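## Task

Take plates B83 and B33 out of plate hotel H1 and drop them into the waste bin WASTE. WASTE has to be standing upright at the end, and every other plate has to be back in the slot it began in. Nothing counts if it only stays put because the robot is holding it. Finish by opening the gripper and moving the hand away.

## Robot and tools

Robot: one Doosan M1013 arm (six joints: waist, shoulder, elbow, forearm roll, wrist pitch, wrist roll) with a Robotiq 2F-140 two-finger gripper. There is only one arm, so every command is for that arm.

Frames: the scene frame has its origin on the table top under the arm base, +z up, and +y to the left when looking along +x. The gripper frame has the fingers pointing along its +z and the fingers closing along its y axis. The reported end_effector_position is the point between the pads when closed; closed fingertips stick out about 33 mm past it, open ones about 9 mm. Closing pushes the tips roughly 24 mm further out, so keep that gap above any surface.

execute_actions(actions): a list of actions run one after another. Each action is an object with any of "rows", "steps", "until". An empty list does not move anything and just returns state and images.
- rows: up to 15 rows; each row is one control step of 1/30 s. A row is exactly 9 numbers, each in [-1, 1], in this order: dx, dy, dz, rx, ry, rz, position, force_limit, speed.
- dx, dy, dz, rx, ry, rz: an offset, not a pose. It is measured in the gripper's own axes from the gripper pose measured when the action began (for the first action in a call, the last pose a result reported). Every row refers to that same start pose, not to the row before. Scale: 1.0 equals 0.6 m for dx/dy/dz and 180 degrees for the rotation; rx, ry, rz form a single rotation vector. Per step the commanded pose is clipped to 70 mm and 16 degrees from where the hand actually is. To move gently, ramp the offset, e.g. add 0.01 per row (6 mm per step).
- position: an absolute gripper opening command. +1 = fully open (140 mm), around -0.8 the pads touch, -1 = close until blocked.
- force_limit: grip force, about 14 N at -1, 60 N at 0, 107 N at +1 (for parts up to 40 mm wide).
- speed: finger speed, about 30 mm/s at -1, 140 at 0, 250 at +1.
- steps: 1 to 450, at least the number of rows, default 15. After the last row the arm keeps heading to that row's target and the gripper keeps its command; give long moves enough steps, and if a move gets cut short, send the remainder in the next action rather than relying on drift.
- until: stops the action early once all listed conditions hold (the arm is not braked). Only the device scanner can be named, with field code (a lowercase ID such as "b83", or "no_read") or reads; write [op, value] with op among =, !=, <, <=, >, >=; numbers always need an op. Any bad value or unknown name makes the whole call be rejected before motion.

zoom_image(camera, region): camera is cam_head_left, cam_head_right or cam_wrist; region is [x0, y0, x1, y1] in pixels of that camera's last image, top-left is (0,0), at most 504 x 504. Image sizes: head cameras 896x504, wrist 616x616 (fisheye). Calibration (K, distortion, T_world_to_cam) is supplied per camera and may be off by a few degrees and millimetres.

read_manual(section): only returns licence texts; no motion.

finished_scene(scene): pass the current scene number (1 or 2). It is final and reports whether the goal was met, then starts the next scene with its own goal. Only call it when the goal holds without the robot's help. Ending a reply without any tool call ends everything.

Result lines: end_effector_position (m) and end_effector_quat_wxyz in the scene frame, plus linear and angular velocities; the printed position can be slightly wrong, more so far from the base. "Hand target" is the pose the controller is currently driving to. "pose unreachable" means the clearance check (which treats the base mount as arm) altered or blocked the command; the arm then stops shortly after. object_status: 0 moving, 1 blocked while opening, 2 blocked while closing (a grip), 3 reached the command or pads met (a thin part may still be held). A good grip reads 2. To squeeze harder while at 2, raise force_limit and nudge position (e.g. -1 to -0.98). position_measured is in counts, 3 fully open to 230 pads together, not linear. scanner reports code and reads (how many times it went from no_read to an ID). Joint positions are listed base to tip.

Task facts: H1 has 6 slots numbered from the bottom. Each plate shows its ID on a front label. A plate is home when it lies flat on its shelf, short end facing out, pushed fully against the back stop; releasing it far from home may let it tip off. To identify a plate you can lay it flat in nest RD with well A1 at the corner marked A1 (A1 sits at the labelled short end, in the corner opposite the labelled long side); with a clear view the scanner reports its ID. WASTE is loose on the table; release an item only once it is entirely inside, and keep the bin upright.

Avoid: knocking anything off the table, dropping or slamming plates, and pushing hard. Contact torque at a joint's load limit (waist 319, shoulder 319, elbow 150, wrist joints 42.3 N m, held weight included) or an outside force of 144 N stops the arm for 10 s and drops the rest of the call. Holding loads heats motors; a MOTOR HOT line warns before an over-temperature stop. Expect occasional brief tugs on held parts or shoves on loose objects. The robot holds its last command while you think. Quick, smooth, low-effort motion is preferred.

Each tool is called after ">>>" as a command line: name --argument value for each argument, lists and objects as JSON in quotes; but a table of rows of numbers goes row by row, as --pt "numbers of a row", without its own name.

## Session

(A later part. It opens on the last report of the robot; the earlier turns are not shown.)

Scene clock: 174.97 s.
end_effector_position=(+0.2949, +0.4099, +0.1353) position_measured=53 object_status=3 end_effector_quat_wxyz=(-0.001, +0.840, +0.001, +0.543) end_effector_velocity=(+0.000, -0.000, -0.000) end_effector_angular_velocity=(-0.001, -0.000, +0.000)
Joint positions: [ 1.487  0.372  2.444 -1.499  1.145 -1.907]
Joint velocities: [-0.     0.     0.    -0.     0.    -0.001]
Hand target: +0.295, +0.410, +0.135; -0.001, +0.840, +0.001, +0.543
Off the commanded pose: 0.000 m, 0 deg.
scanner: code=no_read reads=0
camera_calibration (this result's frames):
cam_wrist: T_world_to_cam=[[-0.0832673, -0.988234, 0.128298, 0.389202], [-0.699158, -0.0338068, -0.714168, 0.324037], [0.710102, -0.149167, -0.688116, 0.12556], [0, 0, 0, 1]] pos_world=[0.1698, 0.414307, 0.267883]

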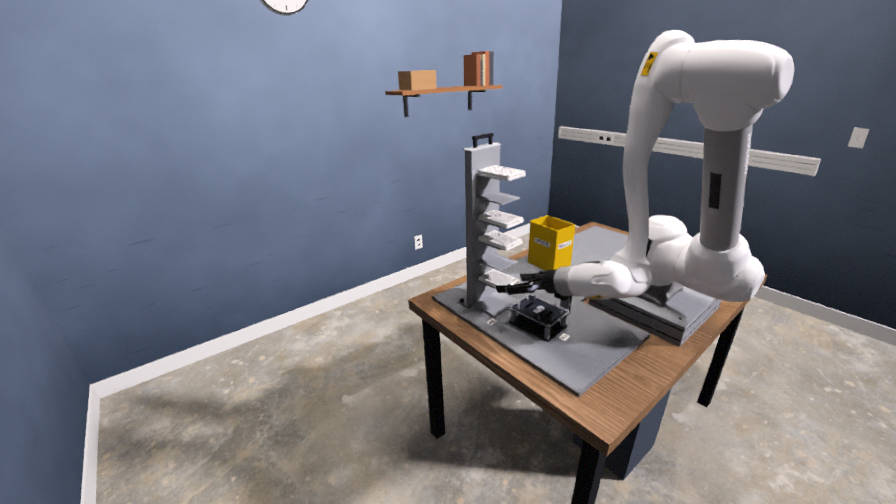

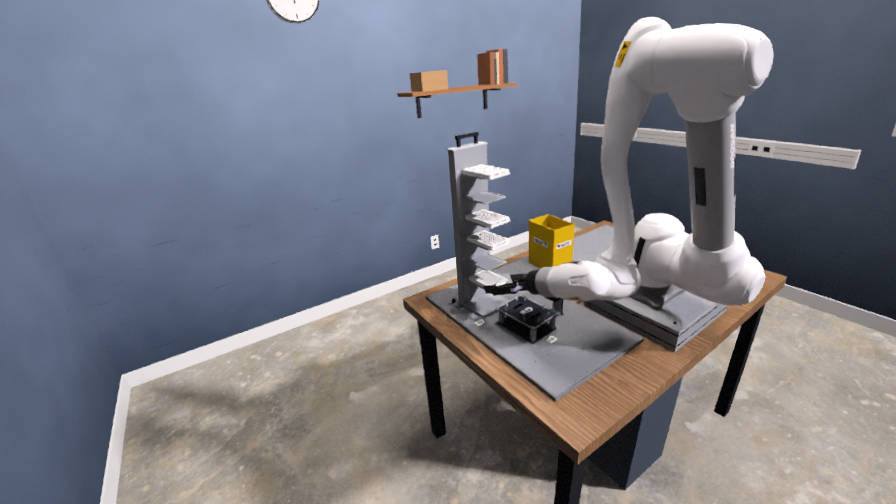

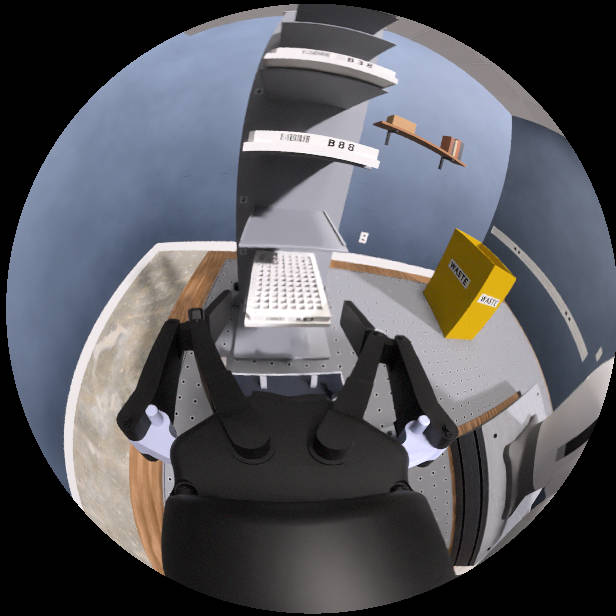

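>>> execute_actions --actions '[{"rows":[[0.001,0,0.02,0,0,0,0.6,-1,0],[0.003,0,0.048,0,0,0,0.6,-1,0]],"steps":14},{"rows":[[0,0,0,0,0,0,-1,-0.5,-0.7]],"steps":35},{"rows":[[0.002,0,-0.001,0,0,0,-1,-0.5,-0.7],[0.004,0,-0.002,0,0,0,-1,-0.5,-0.7],[0.007,0,-0.003,0,0,0,-1,-0.5,-0.7],[0.01,0,-0.005,0,0,0,-1,-0.5,-0.7],[0.014,0,-0.006,0,0,0,-1,-0.5,-0.7]],"steps":14},{"rows":[[0,0,0,0,0,0,-0.98,0,-0.7]],"steps":10}]'

>>> zoom_image --camera "cam_head_right" --region '[450, 240, 600, 340]'

Scene clock: 184.03 s.
end_effector_position=(+0.3220, +0.4099, +0.1341) position_measured=91 object_status=2 end_effector_quat_wxyz=(-0.001, +0.840, +0.001, +0.543) end_effector_velocity=(-0.000, +0.000, +0.000) end_effector_angular_velocity=(+0.001, -0.000, +0.001)
Joint positions: [ 1.42   0.375  2.444 -1.563  1.123 -1.906]
Joint velocities: [ 0.001 -0.001  0.    -0.    -0.     0.001]
Hand target: +0.322, +0.410, +0.134; -0.001, +0.840, +0.001, +0.543
Off the commanded pose: 0.000 m, 0 deg.
scanner: code=no_read reads=0
camera_calibration (this result's frames):
cam_wrist: T_world_to_cam=[[-0.0831573, -0.988223, 0.128452, 0.39155], [-0.699198, -0.0339866, -0.714119, 0.342238], [0.710075, -0.149197, -0.688138, 0.105586], [0, 0, 0, 1]] pos_world=[0.196879, 0.414324, 0.266762]

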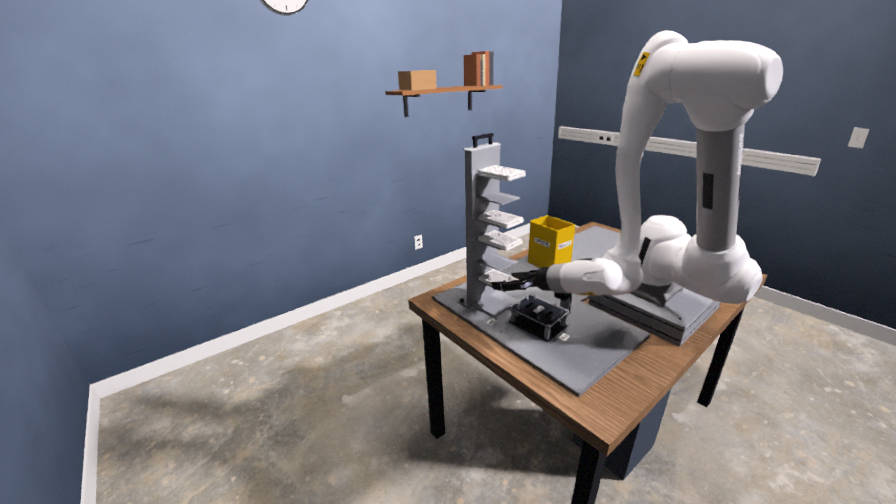

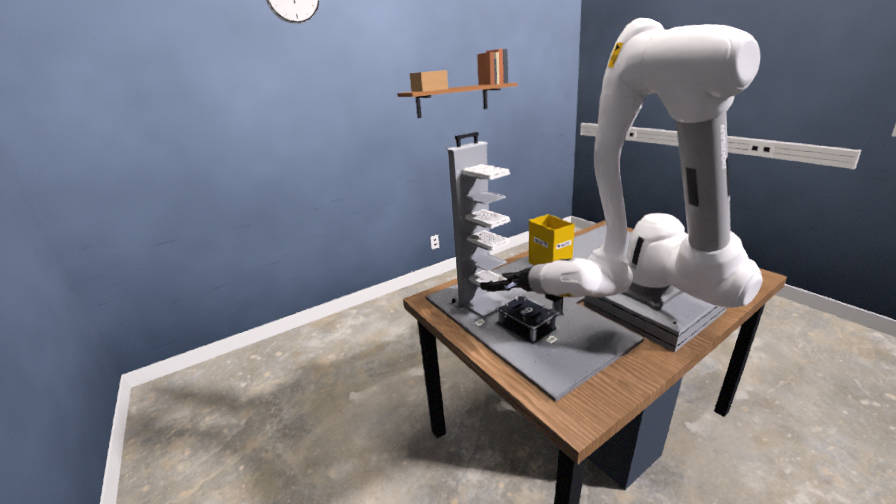

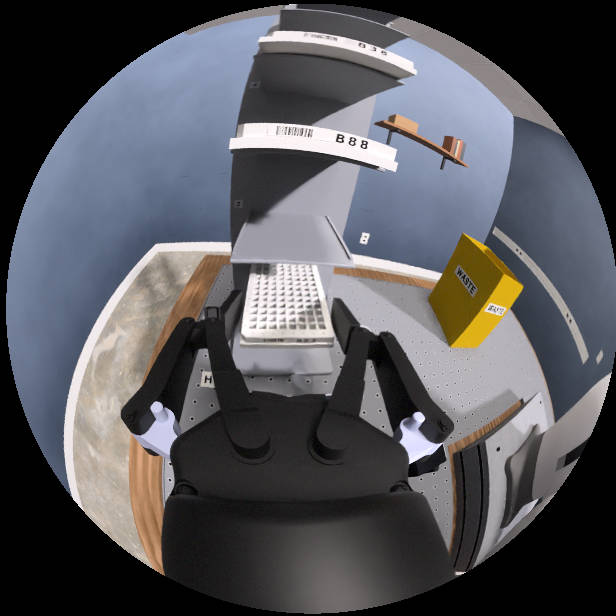

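Region (450, 240, 600, 340) of cam_head_right's 896x504 image, scaled by 3.360, with more detail than that image has.

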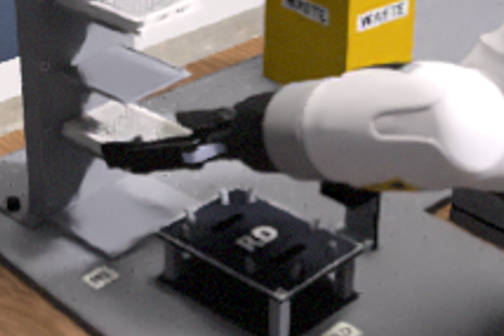

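>>> execute_actions --actions '[{"rows":[[0,0,0,0,0,0,0.4,-0.5,-0.5]],"steps":10},{"rows":[[0.001,0,0.002,0,0.015,0,0.4,-0.5,-0.5],[0.002,0,0.004,0,0.03,0,0.4,-0.5,-0.5],[0.003,0,0.006,0,0.05,0,0.4,-0.5,-0.5],[0.004,0,0.007,0,0.07,0,0.4,-0.5,-0.5]],"steps":20},{"rows":[[0,0,0,0,0,0,-1,-0.5,-0.7]],"steps":25}]'

>>> zoom_image --camera "cam_wrist" --region '[190, 270, 390, 410]'

Scene clock: 192.90 s.
end_effector_position=(+0.3267, +0.4102, +0.1347) position_measured=102 object_status=2 end_effector_quat_wxyz=(-0.002, +0.775, +0.001, +0.632) end_effector_velocity=(+0.000, -0.000, -0.001) end_effector_angular_velocity=(-0.004, +0.000, +0.000)
Joint positions: [ 1.464  0.544  2.446 -1.634  1.353 -1.706]
Joint velocities: [-0.     0.003 -0.    -0.    -0.    -0.001]
Hand target: +0.327, +0.410, +0.135; -0.002, +0.775, +0.001, +0.632
Off the commanded pose: 0.000 m, 0 deg.
scanner: code=no_read reads=0
camera_calibration (this result's frames):
cam_wrist: T_world_to_cam=[[-0.108852, -0.988365, 0.106235, 0.403561], [-0.526434, -0.033338, -0.849562, 0.307525], [0.843219, -0.148402, -0.51668, 0.0357107], [0, 0, 0, 1]] pos_world=[0.175708, 0.414417, 0.23684]

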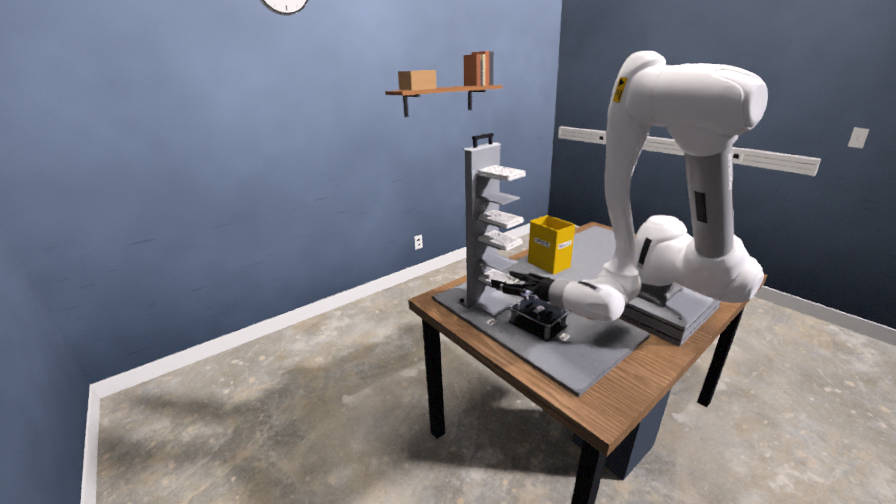

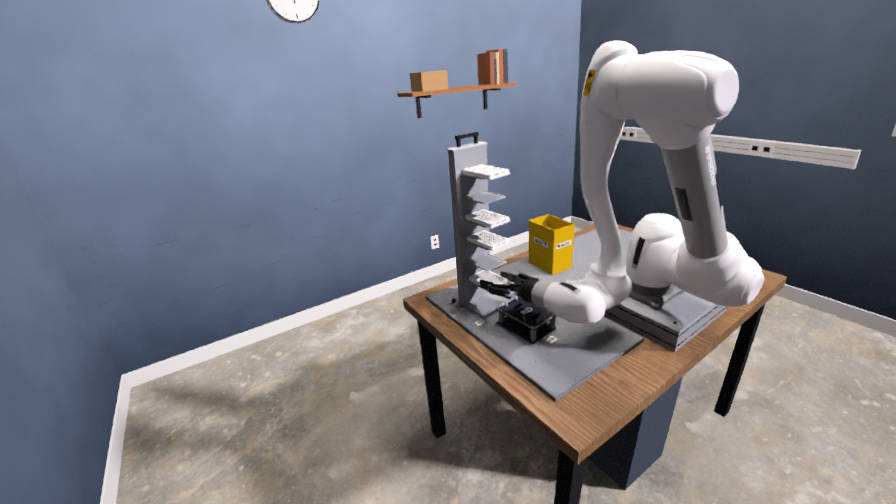

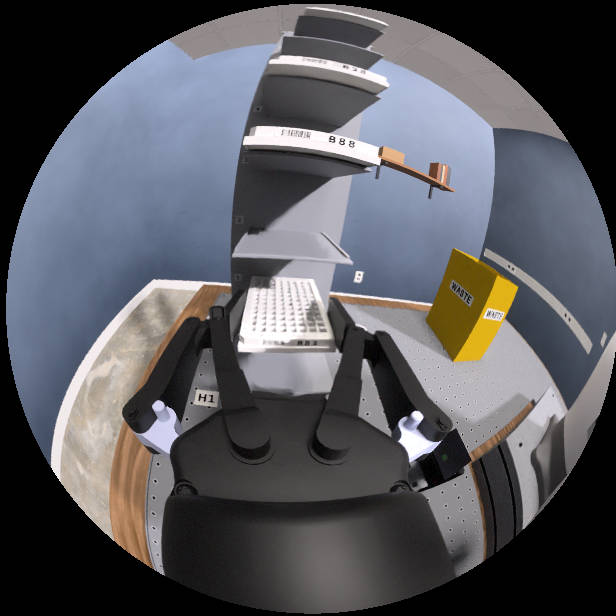

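Region (190, 270, 390, 410) of cam_wrist's 616x616 image, scaled by 2.520, with more detail than that image has; it fills the top 353 rows of this view, and the rest is white.

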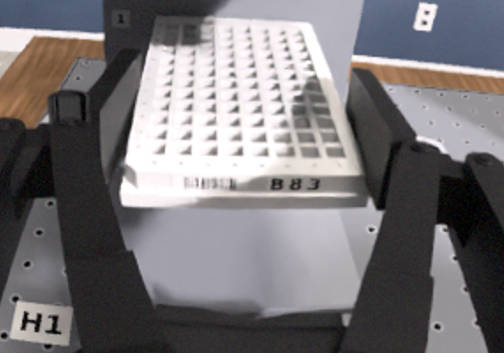

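>>> execute_actions --actions '[{"rows":[[0,0,0,0,0,0,-0.98,0.3,-0.7]],"steps":10},{"rows":[[0.003,0,-0.001,0,0,0,-0.98,0.3,-0.7],[0.007,0,-0.001,0,0,0,-0.98,0.3,-0.7],[0.012,0,-0.002,0,0,0,-0.98,0.3,-0.7],[0.02,0,-0.004,0,0,0,-0.98,0.3,-0.7],[0.03,0,-0.006,0,0,0,-0.98,0.3,-0.7],[0.04,0,-0.008,0,0,0,-0.98,0.3,-0.7],[0.055,0,-0.011,0,0,0,-0.98,0.3,-0.7]],"steps":16},{"rows":[[-0.002,0,-0.01,0,0,0,-0.98,0.3,-0.7],[-0.005,0,-0.025,0,0,0,-0.98,0.3,-0.7],[-0.008,0,-0.04,0,0,0,-0.98,0.3,-0.7],[-0.012,0,-0.06,0,0,0,-0.98,0.3,-0.7],[-0.016,0,-0.08,0,0,0,-0.98,0.3,-0.7],[-0.02,0,-0.1,0,0,0,-0.98,0.3,-0.7],[-0.024,0,-0.12,0,0,0,-0.98,0.3,-0.7],[-0.028,0,-0.14,0,0,0,-0.98,0.3,-0.7],[-0.032,0,-0.16,0,0,0,-0.98,0.3,-0.7],[-0.036,0,-0.18,0,0,0,-0.98,0.3,-0.7],[-0.04,0,-0.2,0,0,0,-0.98,0.3,-0.7],[-0.044,0,-0.22,0,0,0,-0.98,0.3,-0.7],[-0.055,0,-0.27,0,0,0,-0.98,0.3,-0.7]],"steps":30},{"rows":[[0.02,0,-0.004,0,0,0,-0.98,0.3,-0.7],[0.04,0,-0.008,0,0,0,-0.98,0.3,-0.7],[0.07,0,-0.014,0,0,0,-0.98,0.3,-0.7],[0.1,0,-0.02,0,0,0,-0.98,0.3,-0.7],[0.6,0,-0.13,0,0,0,-0.98,0.3,-0.7]],"steps":50}]'

Scene clock: 203.87 s.
end_effector_position=(+0.1587, +0.4085, +0.5368) position_measured=107 object_status=2 end_effector_quat_wxyz=(-0.001, +0.776, +0.000, +0.631) end_effector_velocity=(+0.000, -0.000, +0.000) end_effector_angular_velocity=(+0.001, +0.001, -0.001)
Joint positions: [ 1.867 -0.124  2.128 -1.249  1.755 -2.627]
Joint velocities: [-0.    -0.001 -0.     0.001  0.     0.   ]
Hand target: +0.159, +0.409, +0.537; -0.001, +0.776, +0.000, +0.631
Off the commanded pose: 0.001 m, 0 deg.
scanner: code=no_read reads=0
camera_calibration (this result's frames):
cam_wrist: T_world_to_cam=[[-0.110173, -0.988153, 0.106843, 0.340716], [-0.527291, -0.0330122, -0.849043, 0.560378], [0.842512, -0.149879, -0.517407, 0.386032], [0, 0, 0, 1]] pos_world=[0.00778386, 0.413037, 0.639118]

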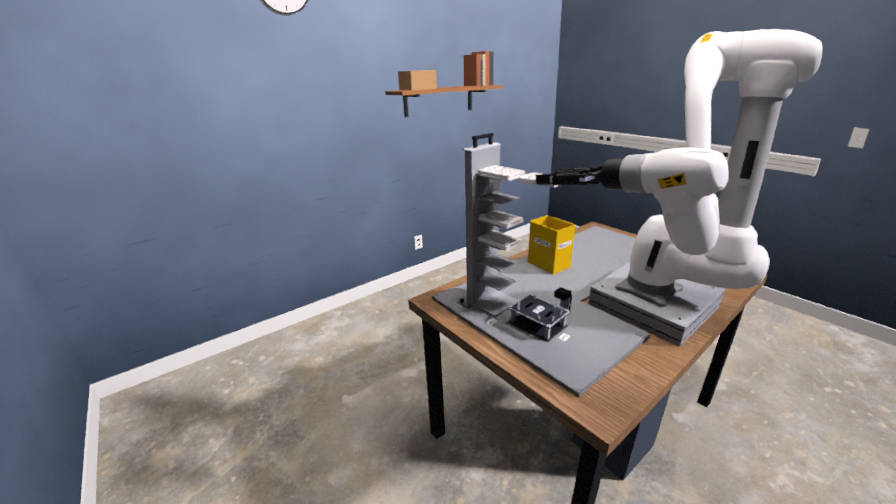

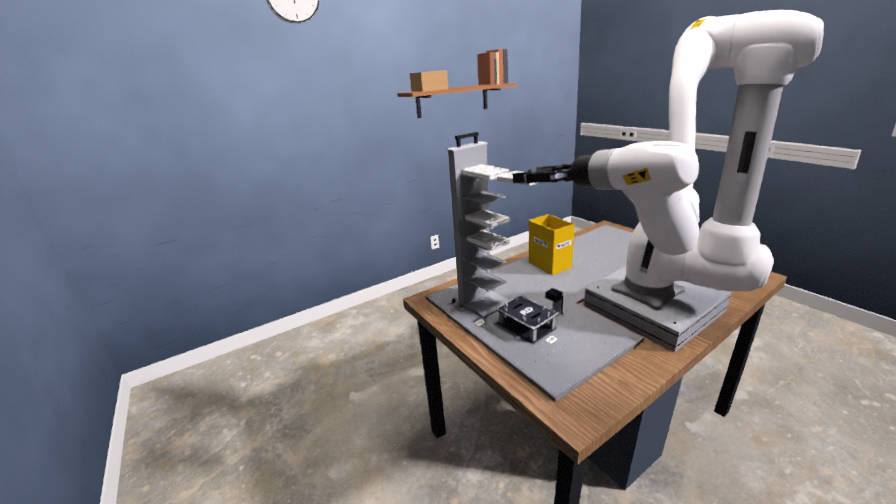

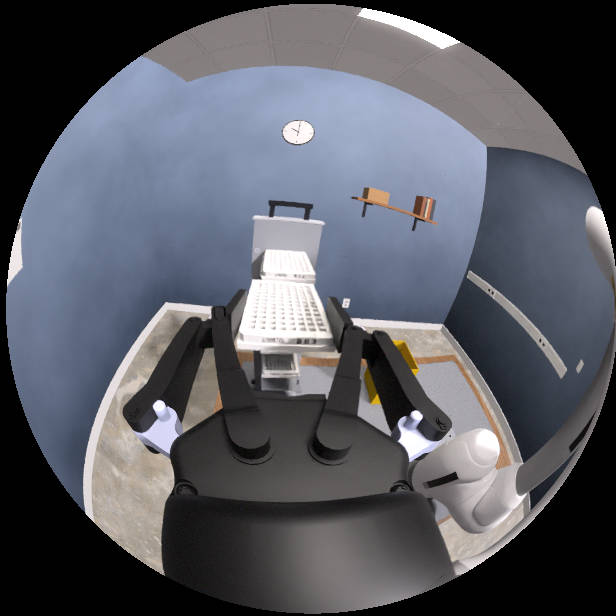

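>>> execute_actions --actions '[{"rows":[[-0.01,0.01,0,0,-0.03,0,-0.98,0.3,0],[-0.02,0.02,0,0,-0.06,0,-0.98,0.3,0],[-0.04,0.03,0,0,-0.1,0,-0.98,0.3,0],[-0.193,0.097,0.025,0,-0.434,0,-0.98,0.3,0]],"steps":52},{"rows":[[0.02,0.03,0,0,0,0.02,-0.98,0.3,0],[0.05,0.06,0,0,0,0.05,-0.98,0.3,0],[0.08,0.1,0,0,0,0.08,-0.98,0.3,0],[0.492,0.572,0,0,0,0.52,-0.98,0.3,0]],"steps":65},{"rows":[[0,0,0.02,0,0,0,-0.98,0.3,0],[0,0,0.04,0,0,0,-0.98,0.3,0],[0,0,0.07,0,0,0,-0.98,0.3,0],[0,0,0.25,0,0,0,-0.98,0.3,0]],"steps":32}]'

Scene clock: 213.83 s.
end_effector_position=(+0.4457, +0.0092, +0.2706) position_measured=107 object_status=2 end_effector_quat_wxyz=(-0.001, +0.686, -0.728, +0.000) end_effector_velocity=(+0.000, -0.000, -0.001) end_effector_angular_velocity=(+0.001, +0.001, +0.000)
Joint positions: [-0.095 -0.092  2.118  0.019  1.117 -3.167]
Joint velocities: [-0.001  0.001 -0.     0.001  0.    -0.001]
Hand target: +0.446, +0.009, +0.271; -0.001, +0.686, -0.728, +0.000
Off the commanded pose: 0.000 m, 0 deg.
scanner: code=no_read reads=0
camera_calibration (this result's frames):
cam_wrist: T_world_to_cam=[[-0.991121, -0.023963, 0.130785, 0.383491], [0.0227944, 0.938441, 0.344686, -0.104683], [-0.130994, 0.344607, -0.929563, 0.487539], [0, 0, 0, 1]] pos_world=[0.446337, -0.0605808, 0.439126]

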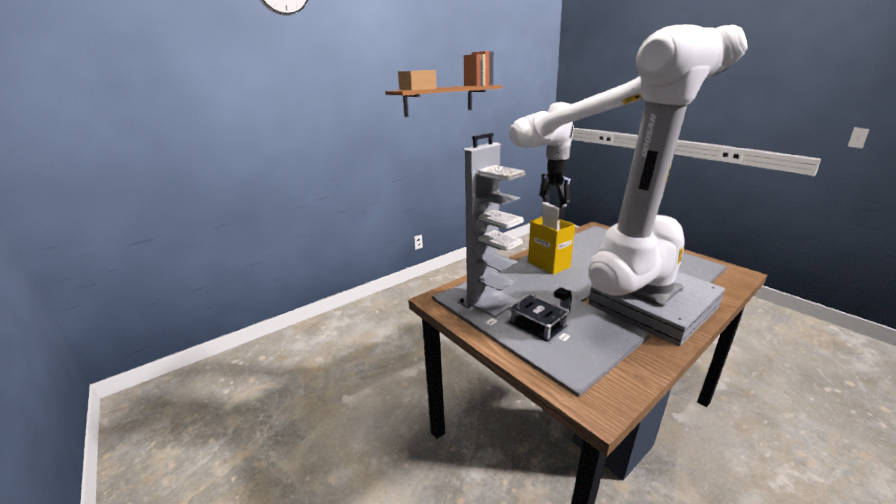

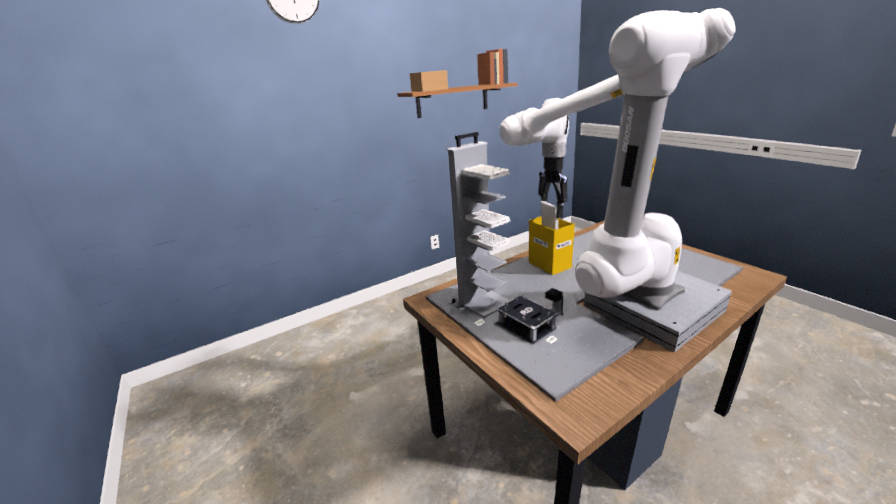

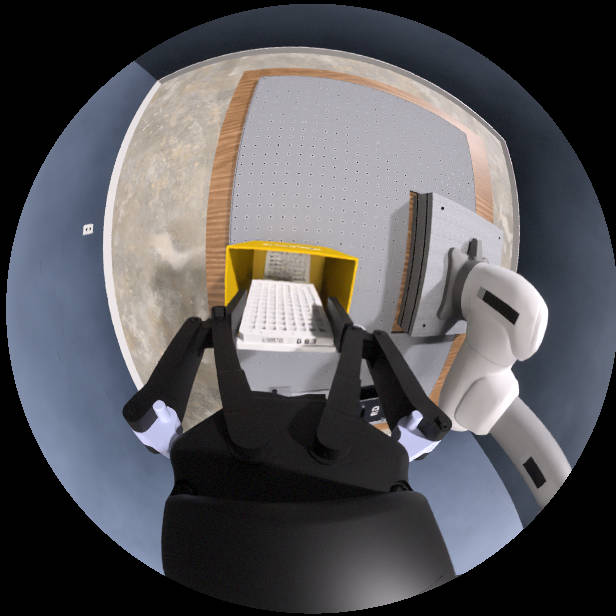

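>>> execute_actions --actions '[{"rows":[[0.01,0.002,0.02,0,0,0,-0.98,0.3,0],[0.02,0.003,0.04,0,0,0,-0.98,0.3,0],[0.02,0.003,0.06,0,0,0,-0.98,0.3,0],[0.02,0.003,0.08,0,0,0,-0.98,0.3,0],[0.02,0.003,0.095,0,0,0,-0.98,0.3,0],[0.02,0.003,0.11,0,0,0,-0.98,0.3,0],[0.02,0.003,0.125,0,0,0,-0.98,0.3,0],[0.02,0.003,0.14,0,0,0,-0.98,0.3,0],[0.02,0.003,0.154,0,0,0,-0.98,0.3,0]],"steps":24},{"rows":[[0,0,0,0,0,0,0.3,-1,-1]],"steps":22},{"rows":[[0,0,-0.01,0,0,0,0.3,-1,-1],[0,0,-0.02,0,0,0,0.3,-1,-1],[0,0,-0.04,0,0,0,0.3,-1,-1],[0.1,0,-0.2,0,0,0,0.3,-1,-1]],"steps":1},{"rows":[[0,0,-0.02,0,0,0,0.3,-1,-1],[0,0,-0.04,0,0,0,0.3,-1,-1],[0,0,-0.1,0,0,0,0.3,-1,-1]],"steps":18}]'

>>> execute_actions --actions '[]'

action 2: the action has 4 rows but lasts 1 control steps: give at most as many rows as steps

Scene clock: 218.57 s.
end_effector_position=(+0.4457, +0.0092, +0.2706) position_measured=107 object_status=2 end_effector_quat_wxyz=(-0.001, +0.686, -0.728, +0.000) end_effector_velocity=(+0.000, -0.001, +0.000) end_effector_angular_velocity=(-0.001, -0.001, +0.000)
Joint positions: [-0.095 -0.092  2.118  0.019  1.117 -3.167]
Joint velocities: [-0.    -0.001 -0.    -0.001 -0.    -0.   ]
Hand target: +0.446, +0.009, +0.271; -0.001, +0.686, -0.728, +0.000
Off the commanded pose: 0.000 m, 0 deg.
scanner: code=no_read reads=0
camera_calibration (this result's frames):
cam_wrist: T_world_to_cam=[[-0.991119, -0.0239968, 0.130797, 0.383483], [0.0227539, 0.938475, 0.344596, -0.104611], [-0.131019, 0.344512, -0.929594, 0.487569], [0, 0, 0, 1]] pos_world=[0.446339, -0.0605963, 0.439132]

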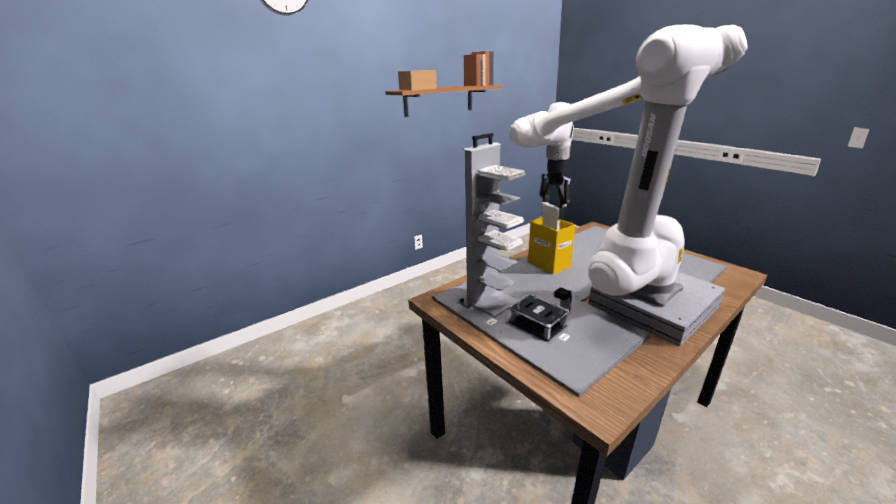

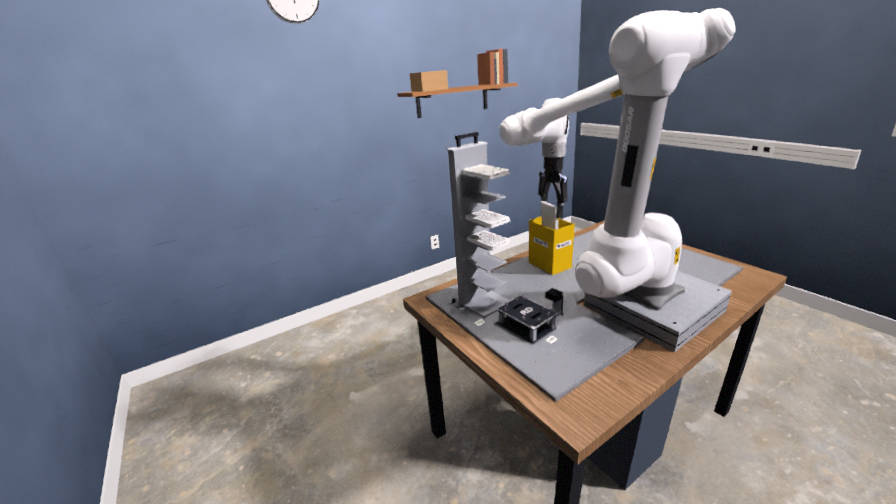

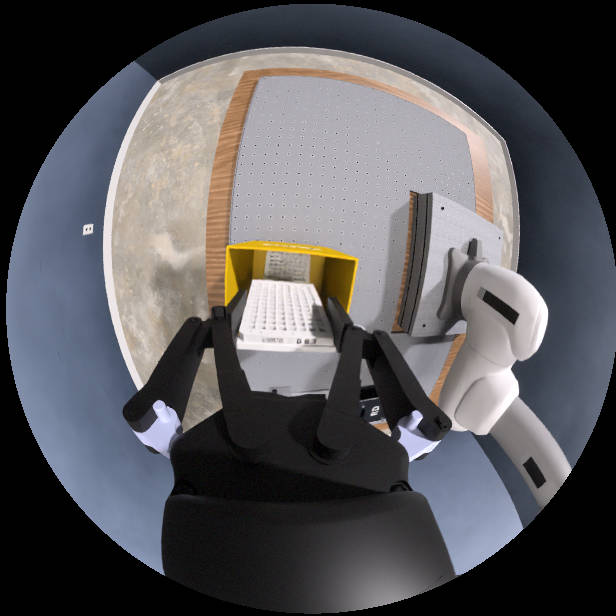

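>>> execute_actions --actions '[{"rows":[[0.01,0.002,0.02,0,0,0,-0.98,0.3,0],[0.02,0.003,0.04,0,0,0,-0.98,0.3,0],[0.02,0.003,0.06,0,0,0,-0.98,0.3,0],[0.02,0.003,0.08,0,0,0,-0.98,0.3,0],[0.02,0.003,0.095,0,0,0,-0.98,0.3,0],[0.02,0.003,0.11,0,0,0,-0.98,0.3,0],[0.02,0.003,0.125,0,0,0,-0.98,0.3,0],[0.02,0.003,0.14,0,0,0,-0.98,0.3,0],[0.02,0.003,0.154,0,0,0,-0.98,0.3,0]],"steps":24},{"rows":[[0,0,0,0,0,0,0.3,-1,-1]],"steps":22},{"rows":[[0,0,-0.02,0,0,0,0.3,-1,-1],[0,0,-0.04,0,0,0,0.3,-1,-1],[0,0,-0.15,0,0,0,0.3,-1,-1]],"steps":22}]'

Scene clock: 227.97 s.
end_effector_position=(+0.4432, -0.0027, +0.2682) position_measured=91 object_status=3 end_effector_quat_wxyz=(-0.001, +0.686, -0.728, +0.000) end_effector_velocity=(-0.000, +0.000, +0.001) end_effector_angular_velocity=(+0.000, -0.001, -0.000)
Joint positions: [-0.122 -0.094  2.125  0.019  1.113 -3.194]
Joint velocities: [ 0.    -0.001 -0.     0.     0.001  0.   ]
Hand target: +0.443, -0.003, +0.268; -0.001, +0.686, -0.728, +0.000
Off the commanded pose: 0.000 m, 0 deg.
scanner: code=no_read reads=0
camera_calibration (this result's frames):
cam_wrist: T_world_to_cam=[[-0.991122, -0.0240069, 0.130771, 0.381049], [0.02273, 0.93849, 0.344559, -0.0925575], [-0.130999, 0.344472, -0.929612, 0.4891], [0, 0, 0, 1]] pos_world=[0.443842, -0.0724693, 0.436734]

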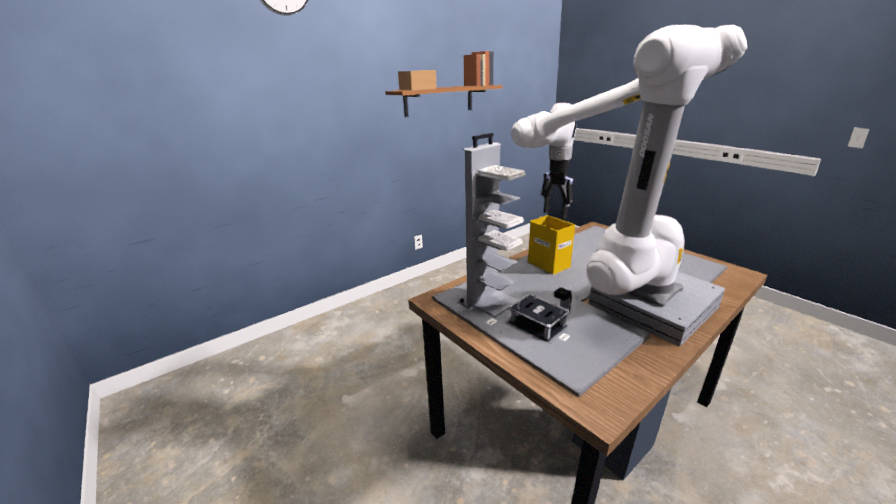

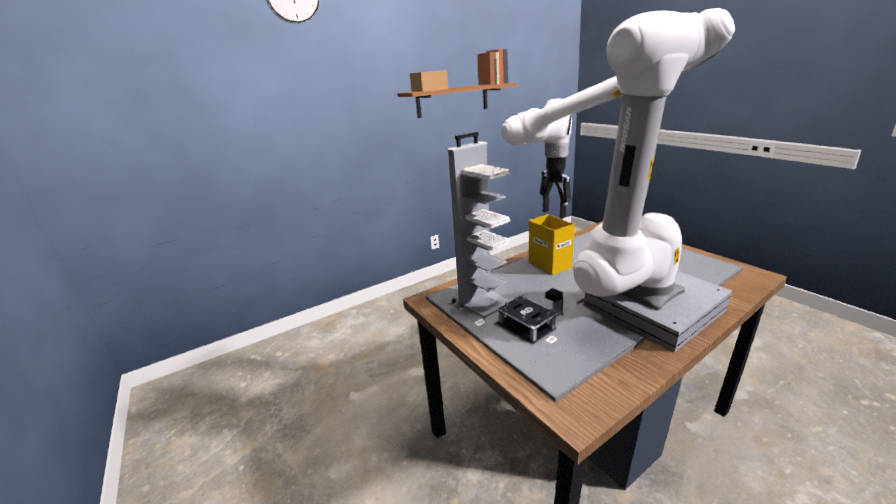

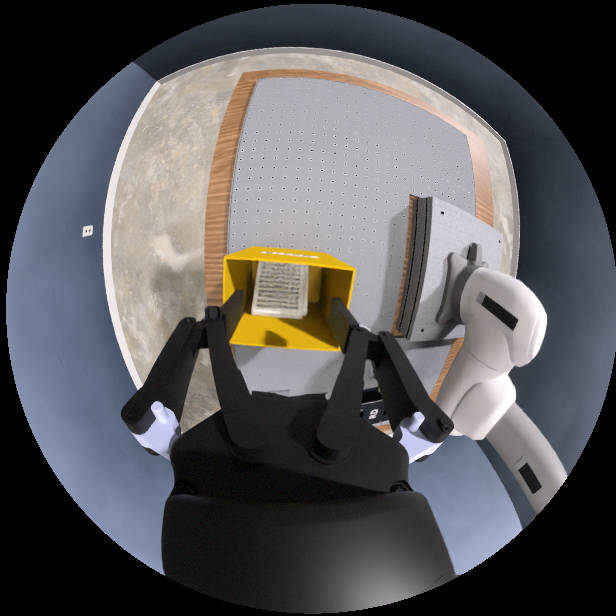

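>>> execute_actions --actions '[{"rows":[[0,0,-0.15,0,0,0,0.3,-1,-1]],"steps":20}]'

>>> finished_scene --scene 1

Scene clock: 232.33 s.
end_effector_position=(+0.4430, -0.0028, +0.3582) position_measured=91 object_status=3 end_effector_quat_wxyz=(-0.000, +0.686, -0.728, +0.000) end_effector_velocity=(+0.000, +0.000, -0.000) end_effector_angular_velocity=(+0.001, +0.001, +0.000)
Joint positions: [-0.126 -0.153  2.003  0.018  1.294 -3.194]
Joint velocities: [ 0.     0.001 -0.     0.001  0.001 -0.   ]
Hand target: +0.443, -0.003, +0.358; -0.001, +0.686, -0.728, +0.000
Off the commanded pose: 0.000 m, 0 deg.
scanner: code=no_read reads=0
camera_calibration (this result's frames):
cam_wrist: T_world_to_cam=[[-0.991119, -0.0239794, 0.130799, 0.369017], [0.022748, 0.938535, 0.344434, -0.123442], [-0.131018, 0.34435, -0.929654, 0.572761], [0, 0, 0, 1]] pos_world=[0.44359, -0.0725272, 0.52672]

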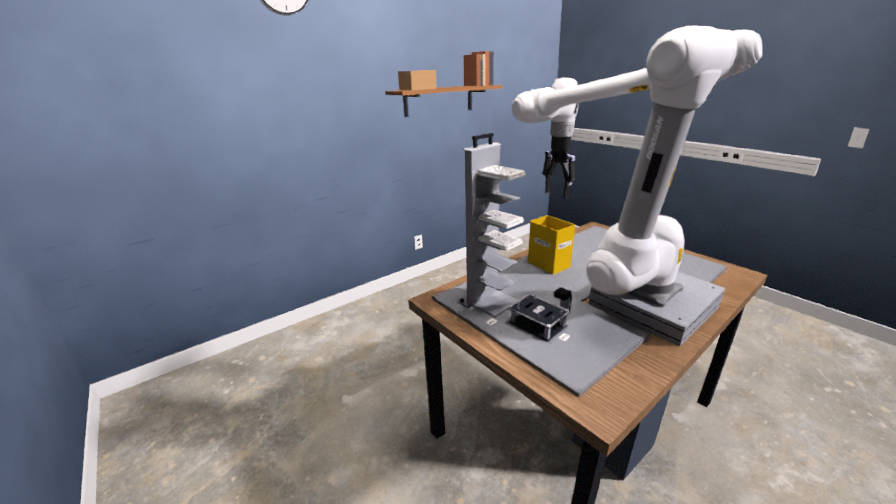

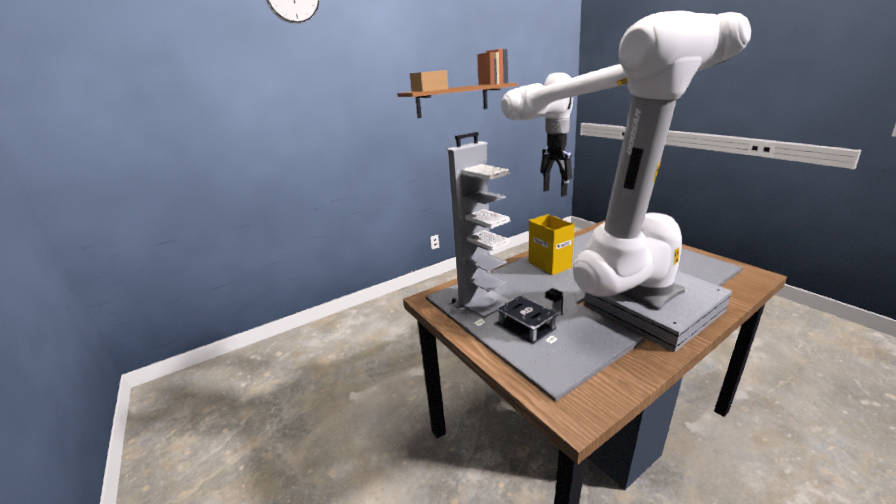

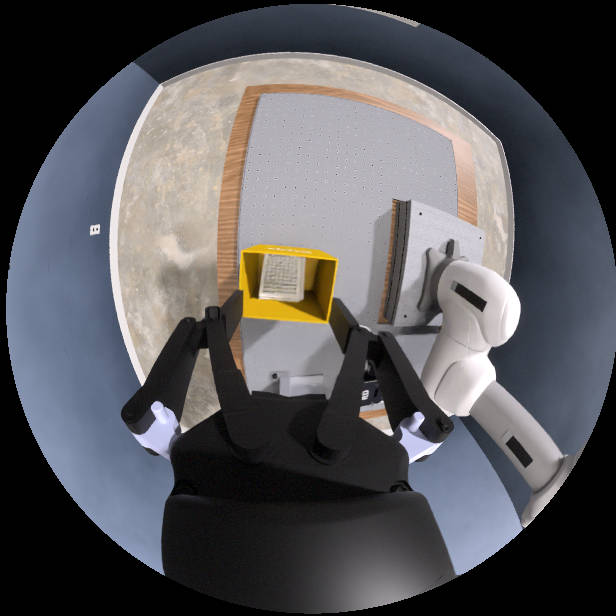

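The scene is finished: the task was done.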